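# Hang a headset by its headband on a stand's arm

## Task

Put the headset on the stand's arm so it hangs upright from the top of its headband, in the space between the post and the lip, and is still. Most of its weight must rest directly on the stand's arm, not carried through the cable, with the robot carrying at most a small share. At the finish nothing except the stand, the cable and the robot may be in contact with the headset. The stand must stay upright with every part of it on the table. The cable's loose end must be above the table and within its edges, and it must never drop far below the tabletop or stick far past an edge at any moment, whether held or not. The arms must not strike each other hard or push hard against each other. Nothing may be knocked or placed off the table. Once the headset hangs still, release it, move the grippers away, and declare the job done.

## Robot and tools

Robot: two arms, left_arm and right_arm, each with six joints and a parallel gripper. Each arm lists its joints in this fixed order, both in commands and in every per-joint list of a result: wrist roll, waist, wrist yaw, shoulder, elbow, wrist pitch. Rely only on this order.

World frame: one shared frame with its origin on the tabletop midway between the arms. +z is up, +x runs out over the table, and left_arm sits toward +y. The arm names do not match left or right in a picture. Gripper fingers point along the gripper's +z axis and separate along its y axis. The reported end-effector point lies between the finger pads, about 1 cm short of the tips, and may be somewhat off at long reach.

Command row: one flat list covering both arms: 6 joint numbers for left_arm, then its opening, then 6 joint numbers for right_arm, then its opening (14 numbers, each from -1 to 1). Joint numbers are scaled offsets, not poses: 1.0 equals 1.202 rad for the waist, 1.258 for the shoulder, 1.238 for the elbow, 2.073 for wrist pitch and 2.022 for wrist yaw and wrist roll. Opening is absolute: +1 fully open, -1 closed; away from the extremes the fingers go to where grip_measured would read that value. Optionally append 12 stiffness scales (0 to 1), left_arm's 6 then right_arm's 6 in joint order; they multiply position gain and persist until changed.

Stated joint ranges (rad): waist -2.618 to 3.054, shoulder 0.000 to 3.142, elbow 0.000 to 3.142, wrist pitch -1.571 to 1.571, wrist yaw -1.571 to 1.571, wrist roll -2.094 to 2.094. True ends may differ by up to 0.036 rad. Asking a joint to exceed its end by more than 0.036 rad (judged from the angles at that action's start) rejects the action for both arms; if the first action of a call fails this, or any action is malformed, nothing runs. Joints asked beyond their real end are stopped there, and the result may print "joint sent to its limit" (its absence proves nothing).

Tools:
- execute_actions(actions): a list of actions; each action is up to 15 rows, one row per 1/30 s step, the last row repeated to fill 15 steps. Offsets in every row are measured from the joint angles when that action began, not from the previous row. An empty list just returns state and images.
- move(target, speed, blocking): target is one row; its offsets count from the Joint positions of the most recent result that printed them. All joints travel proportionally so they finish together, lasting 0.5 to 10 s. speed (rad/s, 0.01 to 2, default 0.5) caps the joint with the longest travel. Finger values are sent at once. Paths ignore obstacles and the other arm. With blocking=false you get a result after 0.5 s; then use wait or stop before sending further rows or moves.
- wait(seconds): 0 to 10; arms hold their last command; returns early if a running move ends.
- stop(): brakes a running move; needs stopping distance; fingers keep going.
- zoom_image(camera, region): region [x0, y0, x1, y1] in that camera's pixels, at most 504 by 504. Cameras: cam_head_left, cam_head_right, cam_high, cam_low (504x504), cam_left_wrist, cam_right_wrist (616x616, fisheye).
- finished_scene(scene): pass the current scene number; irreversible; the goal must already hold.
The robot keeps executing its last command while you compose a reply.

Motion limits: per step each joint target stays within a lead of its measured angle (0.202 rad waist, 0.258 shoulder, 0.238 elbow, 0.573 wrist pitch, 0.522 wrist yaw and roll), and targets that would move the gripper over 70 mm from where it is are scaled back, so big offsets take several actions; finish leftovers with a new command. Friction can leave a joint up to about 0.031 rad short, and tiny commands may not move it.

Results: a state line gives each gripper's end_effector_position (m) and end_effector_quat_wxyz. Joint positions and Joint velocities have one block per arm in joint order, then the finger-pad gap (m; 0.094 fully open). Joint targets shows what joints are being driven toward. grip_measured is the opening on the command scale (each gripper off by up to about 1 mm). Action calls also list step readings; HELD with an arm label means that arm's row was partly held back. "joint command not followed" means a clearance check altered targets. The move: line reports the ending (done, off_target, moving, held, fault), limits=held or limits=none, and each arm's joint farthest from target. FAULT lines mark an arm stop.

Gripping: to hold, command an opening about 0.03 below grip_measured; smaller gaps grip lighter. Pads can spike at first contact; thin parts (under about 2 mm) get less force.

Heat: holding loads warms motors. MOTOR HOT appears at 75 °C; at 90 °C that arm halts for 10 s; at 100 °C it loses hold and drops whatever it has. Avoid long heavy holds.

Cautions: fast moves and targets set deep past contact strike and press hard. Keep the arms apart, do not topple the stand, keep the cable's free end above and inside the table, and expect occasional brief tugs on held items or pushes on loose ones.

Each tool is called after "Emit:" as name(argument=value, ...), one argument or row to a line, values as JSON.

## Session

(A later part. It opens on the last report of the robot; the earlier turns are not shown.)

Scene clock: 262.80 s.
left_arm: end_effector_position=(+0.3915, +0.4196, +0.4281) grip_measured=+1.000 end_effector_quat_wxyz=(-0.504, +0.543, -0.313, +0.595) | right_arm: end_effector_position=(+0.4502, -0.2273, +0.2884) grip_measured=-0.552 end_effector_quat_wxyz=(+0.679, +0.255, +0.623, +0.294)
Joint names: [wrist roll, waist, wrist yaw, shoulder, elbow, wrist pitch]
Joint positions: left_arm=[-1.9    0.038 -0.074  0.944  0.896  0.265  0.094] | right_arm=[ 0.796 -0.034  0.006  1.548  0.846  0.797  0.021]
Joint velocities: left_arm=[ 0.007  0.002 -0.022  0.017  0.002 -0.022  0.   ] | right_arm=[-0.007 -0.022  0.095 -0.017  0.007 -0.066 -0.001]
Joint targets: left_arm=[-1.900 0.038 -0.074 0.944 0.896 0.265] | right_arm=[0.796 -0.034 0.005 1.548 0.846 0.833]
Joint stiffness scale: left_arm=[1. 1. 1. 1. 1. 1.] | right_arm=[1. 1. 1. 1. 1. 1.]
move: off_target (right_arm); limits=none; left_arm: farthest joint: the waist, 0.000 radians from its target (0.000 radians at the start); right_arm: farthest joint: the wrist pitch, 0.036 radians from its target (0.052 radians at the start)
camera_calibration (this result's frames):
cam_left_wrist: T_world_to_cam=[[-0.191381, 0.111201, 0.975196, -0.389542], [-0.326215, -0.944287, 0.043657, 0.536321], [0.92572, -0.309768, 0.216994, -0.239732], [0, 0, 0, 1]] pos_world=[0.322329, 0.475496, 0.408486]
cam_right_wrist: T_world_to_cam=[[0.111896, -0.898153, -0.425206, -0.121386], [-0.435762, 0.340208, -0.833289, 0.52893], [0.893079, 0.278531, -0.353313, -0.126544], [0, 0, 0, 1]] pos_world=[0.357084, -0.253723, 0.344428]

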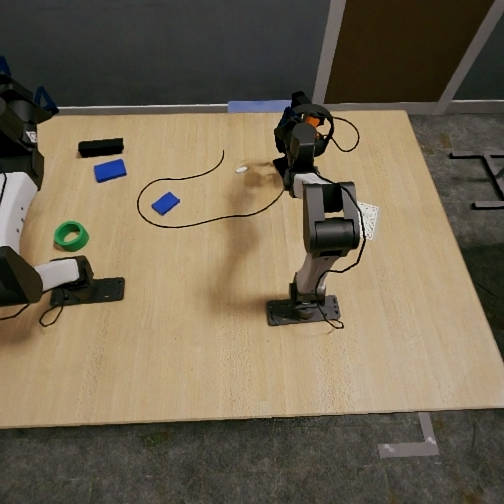

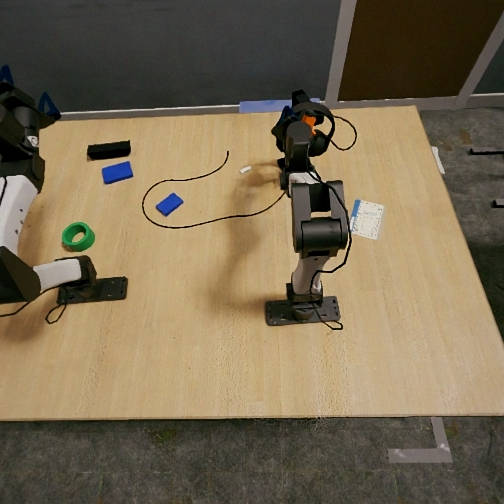

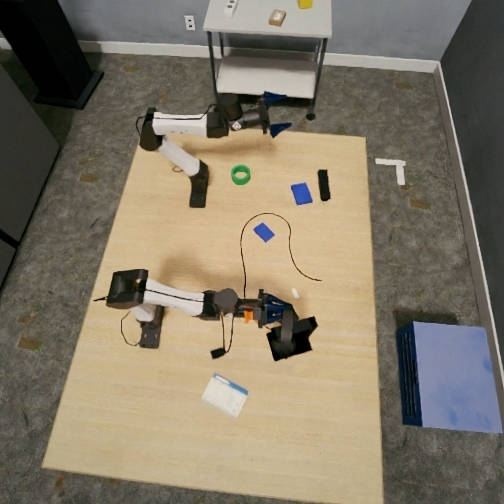

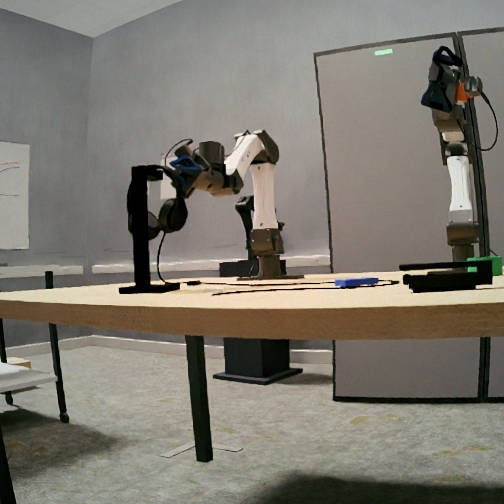

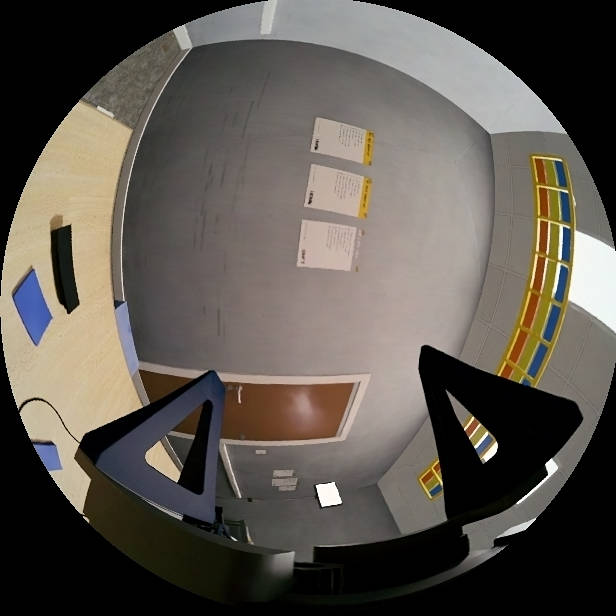

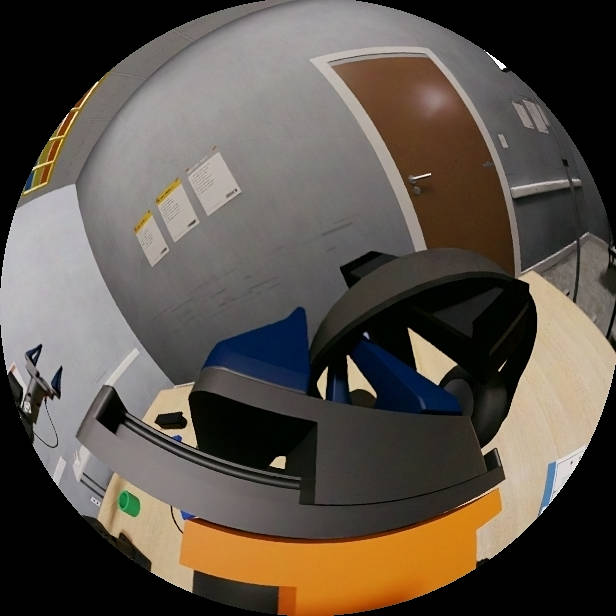

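Emit:
move(
  target=[0,0,0,0,0,0,1,0,0,0,-0.49,-0.3,-0.13,-0.45],
  speed=0.35,
)

Emit:
wait(
  seconds=3,
)

Scene clock: 269.70 s.
left_arm: end_effector_position=(+0.3915, +0.4196, +0.4281) grip_measured=+1.000 end_effector_quat_wxyz=(-0.504, +0.543, -0.313, +0.595) | right_arm: end_effector_position=(+0.3230, -0.2314, +0.2968) grip_measured=-0.452 end_effector_quat_wxyz=(+0.678, +0.257, +0.624, +0.292)
Joint names: [wrist roll, waist, wrist yaw, shoulder, elbow, wrist pitch]
Joint positions: left_arm=[-1.9    0.038 -0.074  0.944  0.896  0.265  0.094] | right_arm=[ 0.796 -0.034  0.01   0.946  0.496  0.539  0.026]
Joint velocities: left_arm=[ 0.037 -0.012 -0.037  0.007 -0.017 -0.022  0.   ] | right_arm=[ 0.037  0.002 -0.081  0.017 -0.002  0.051  0.   ]
Joint targets: left_arm=[-1.900 0.038 -0.074 0.944 0.896 0.265] | right_arm=[0.796 -0.034 0.006 0.931 0.474 0.528]
Joint stiffness scale: left_arm=[1. 1. 1. 1. 1. 1.] | right_arm=[1. 1. 1. 1. 1. 1.]
move: off_target (right_arm); limits=none; left_arm: farthest joint: the waist, 0.000 radians from its target (0.000 radians at the start); right_arm: farthest joint: the elbow, 0.021 radians from its target (0.371 radians at the start)
camera_calibration (this result's frames):
cam_left_wrist: T_world_to_cam=[[-0.191381, 0.111201, 0.975196, -0.389542], [-0.326215, -0.944287, 0.043657, 0.536321], [0.92572, -0.309768, 0.216994, -0.239732], [0, 0, 0, 1]] pos_world=[0.322329, 0.475496, 0.408486]
cam_right_wrist: T_world_to_cam=[[0.105379, -0.898516, -0.426103, -0.105001], [-0.439737, 0.342215, -0.830374, 0.482696], [0.891923, 0.274877, -0.359049, -0.00759858], [0, 0, 0, 1]] pos_world=[0.230101, -0.257442, 0.353349]

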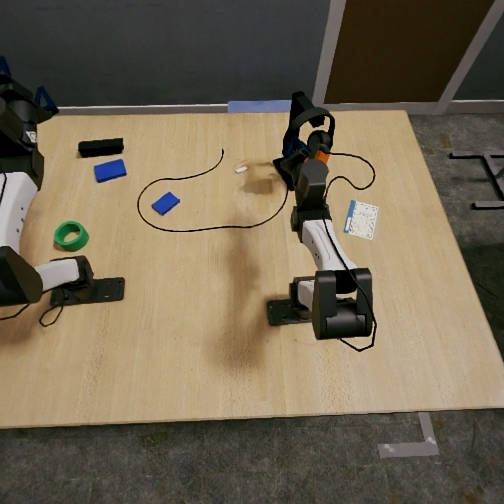

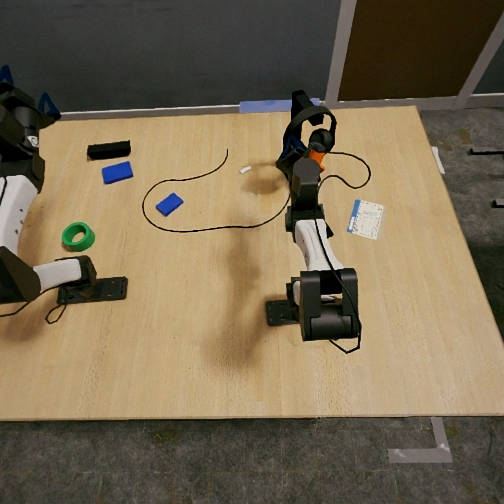

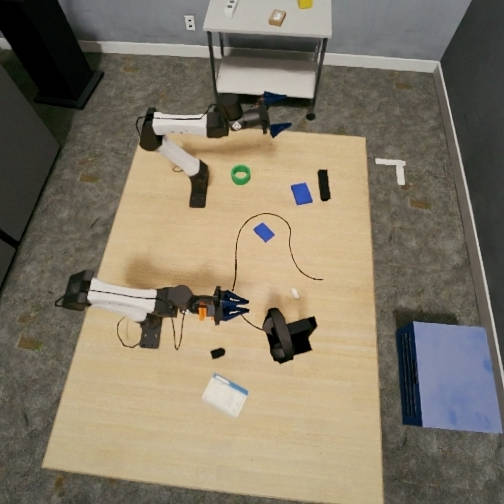

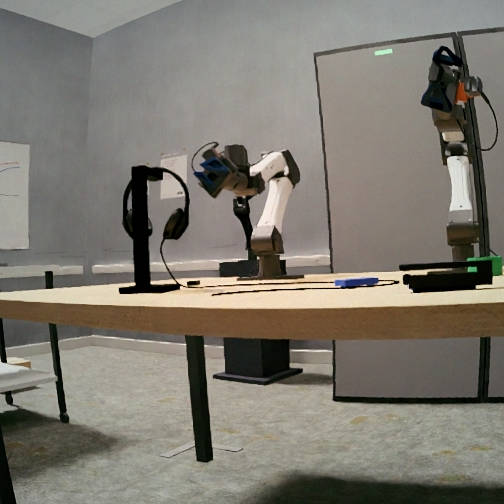

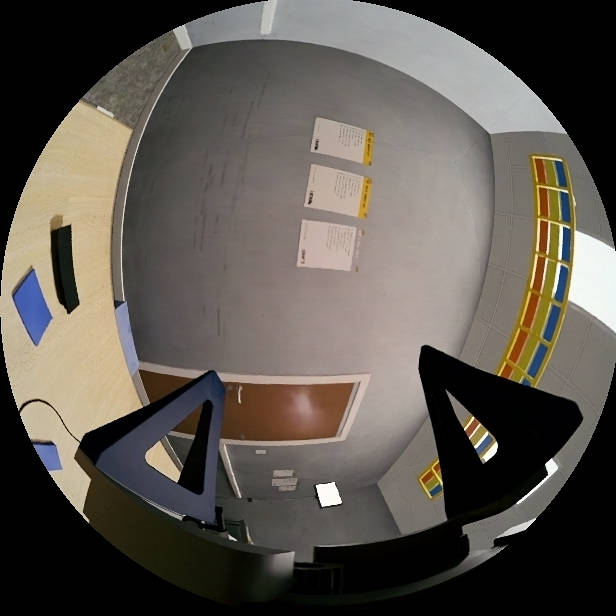

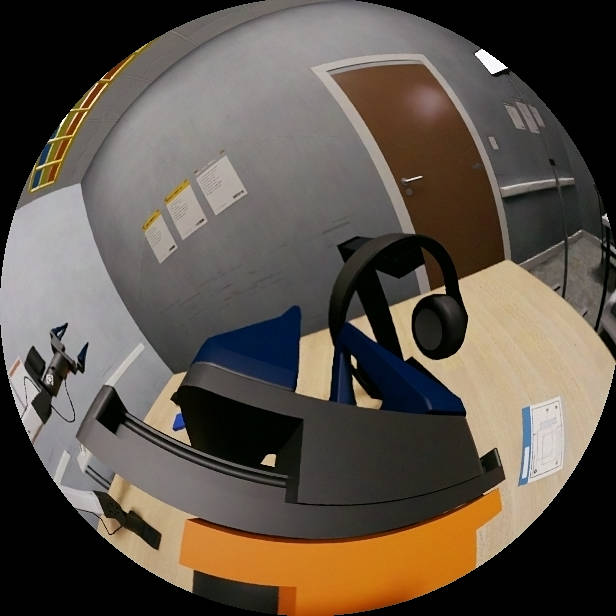

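Scene clock: 272.70 s.
left_arm: end_effector_position=(+0.3915, +0.4196, +0.4281) grip_measured=+1.000 end_effector_quat_wxyz=(-0.504, +0.543, -0.313, +0.595) | right_arm: end_effector_position=(+0.3230, -0.2314, +0.2966) grip_measured=-0.452 end_effector_quat_wxyz=(+0.677, +0.257, +0.625, +0.292)
Joint names: [wrist roll, waist, wrist yaw, shoulder, elbow, wrist pitch]
Joint positions: left_arm=[-1.9    0.038 -0.074  0.944  0.896  0.265  0.094] | right_arm=[ 0.796 -0.034  0.01   0.946  0.496  0.538  0.026]
Joint velocities: left_arm=[-0.051 -0.007 -0.022 -0.002 -0.002  0.022  0.   ] | right_arm=[-0.037  0.012 -0.022 -0.017  0.007 -0.007  0.001]
Joint targets: left_arm=[-1.900 0.038 -0.074 0.944 0.896 0.265] | right_arm=[0.796 -0.034 0.006 0.931 0.474 0.528]
Joint stiffness scale: left_arm=[1. 1. 1. 1. 1. 1.] | right_arm=[1. 1. 1. 1. 1. 1.]
wait: 3.00 s; at rest by 0.17 s
camera_calibration (this result's frames):
cam_left_wrist: T_world_to_cam=[[-0.191381, 0.111201, 0.975196, -0.389542], [-0.326215, -0.944287, 0.043657, 0.536321], [0.92572, -0.309768, 0.216994, -0.239732], [0, 0, 0, 1]] pos_world=[0.322329, 0.475496, 0.408486]
cam_right_wrist: T_world_to_cam=[[0.105054, -0.898525, -0.426165, -0.10496], [-0.44037, 0.342198, -0.830045, 0.482651], [0.891649, 0.27487, -0.359734, -0.00739035], [0, 0, 0, 1]] pos_world=[0.230161, -0.25744, 0.353233]

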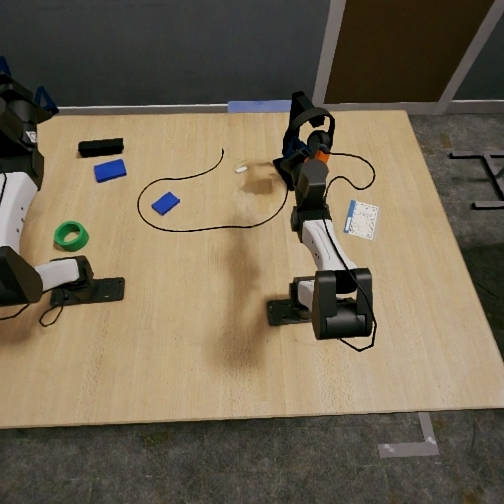

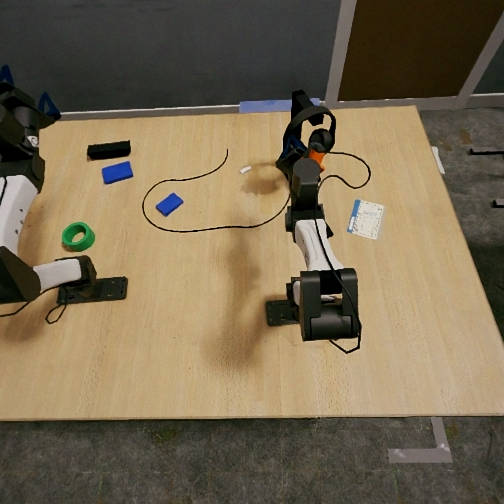

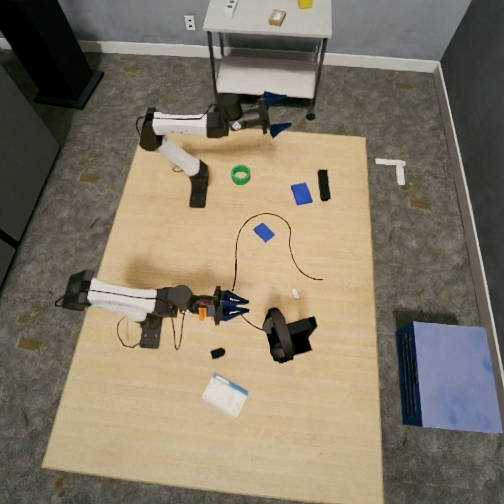

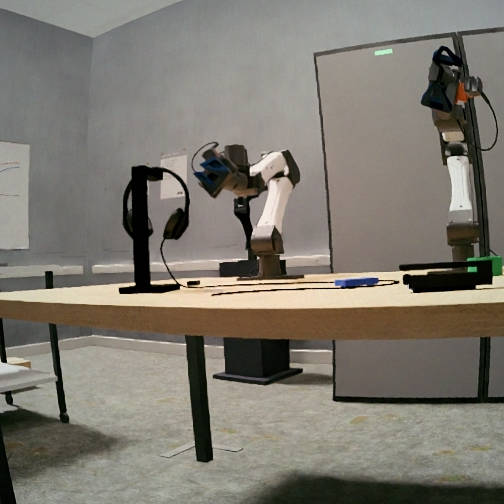

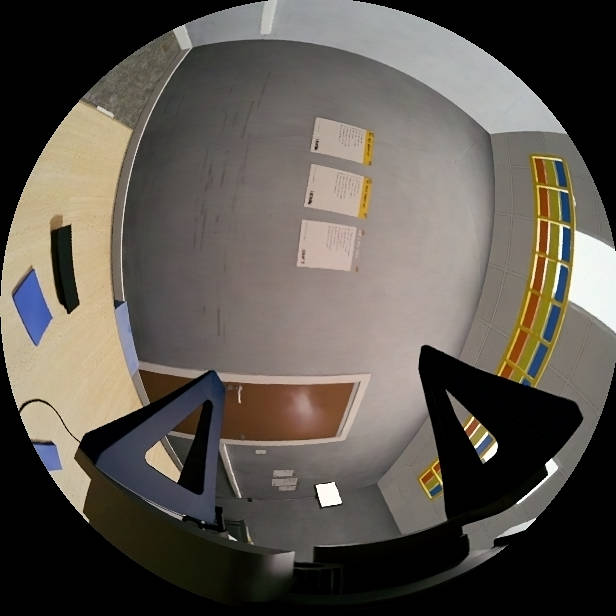

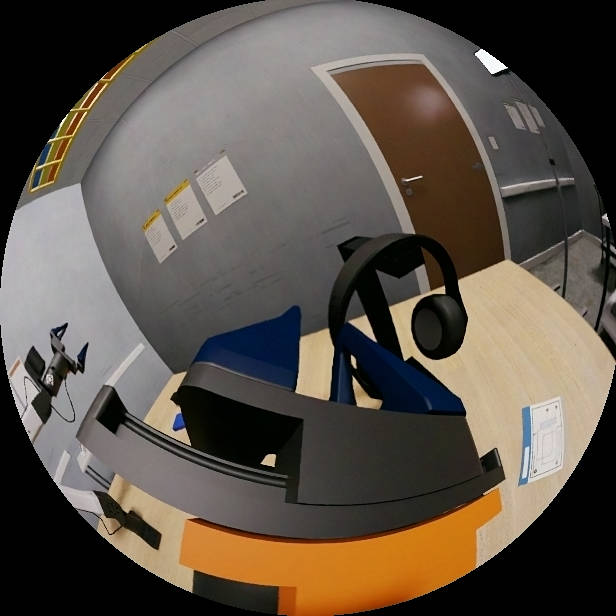

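Check that it's clear of the lip.

Emit:
zoom_image(
  camera="cam_head_left",
  region=[270,80,350,160],
)

Emit:
zoom_image(
  camera="cam_right_wrist",
  region=[320,210,480,370],
)

Region (270, 80, 350, 160) of cam_head_left's 504x504 image, scaled by 6.300, with more detail than that image has.

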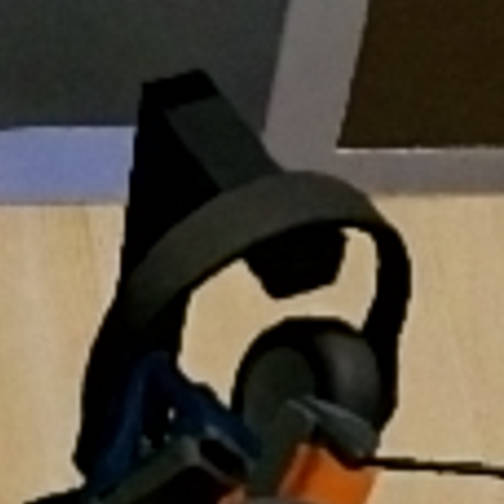

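Region (320, 210, 480, 370) of cam_right_wrist's 616x616 image, scaled by 3.150, with more detail than that image has.

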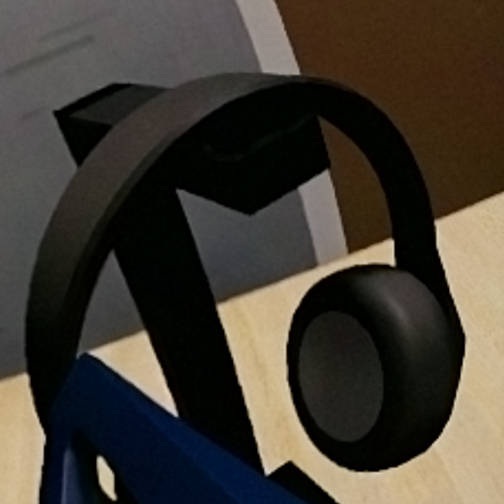

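Emit:
zoom_image(
  camera="cam_low",
  region=[115,150,205,210],
)

Emit:
zoom_image(
  camera="cam_high",
  region=[250,295,330,375],
)

Region (115, 150, 205, 210) of cam_low's 504x504 image, scaled by 5.600, with more detail than that image has.

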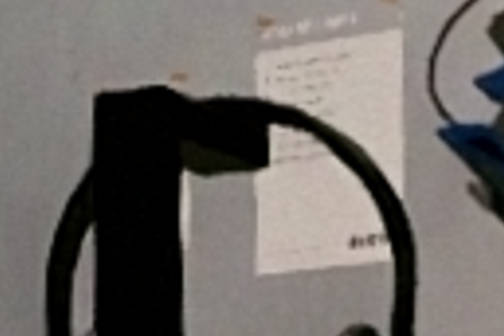

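Region (250, 295, 330, 375) of cam_high's 504x504 image, scaled by 6.300, with more detail than that image has.

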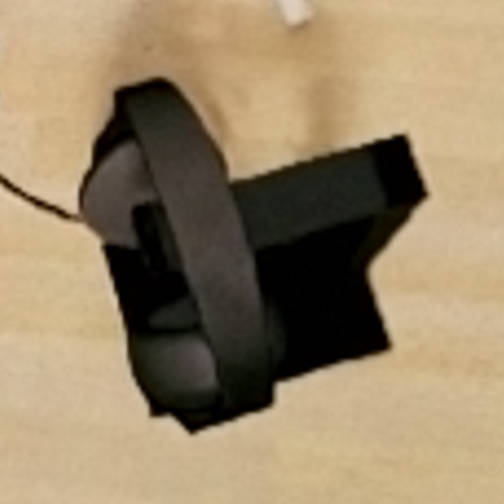

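The lip is visible outside the band, so the headset is seated behind it.

Emit:
finished_scene(
  scene=2,
)

The scene is finished: the task was done.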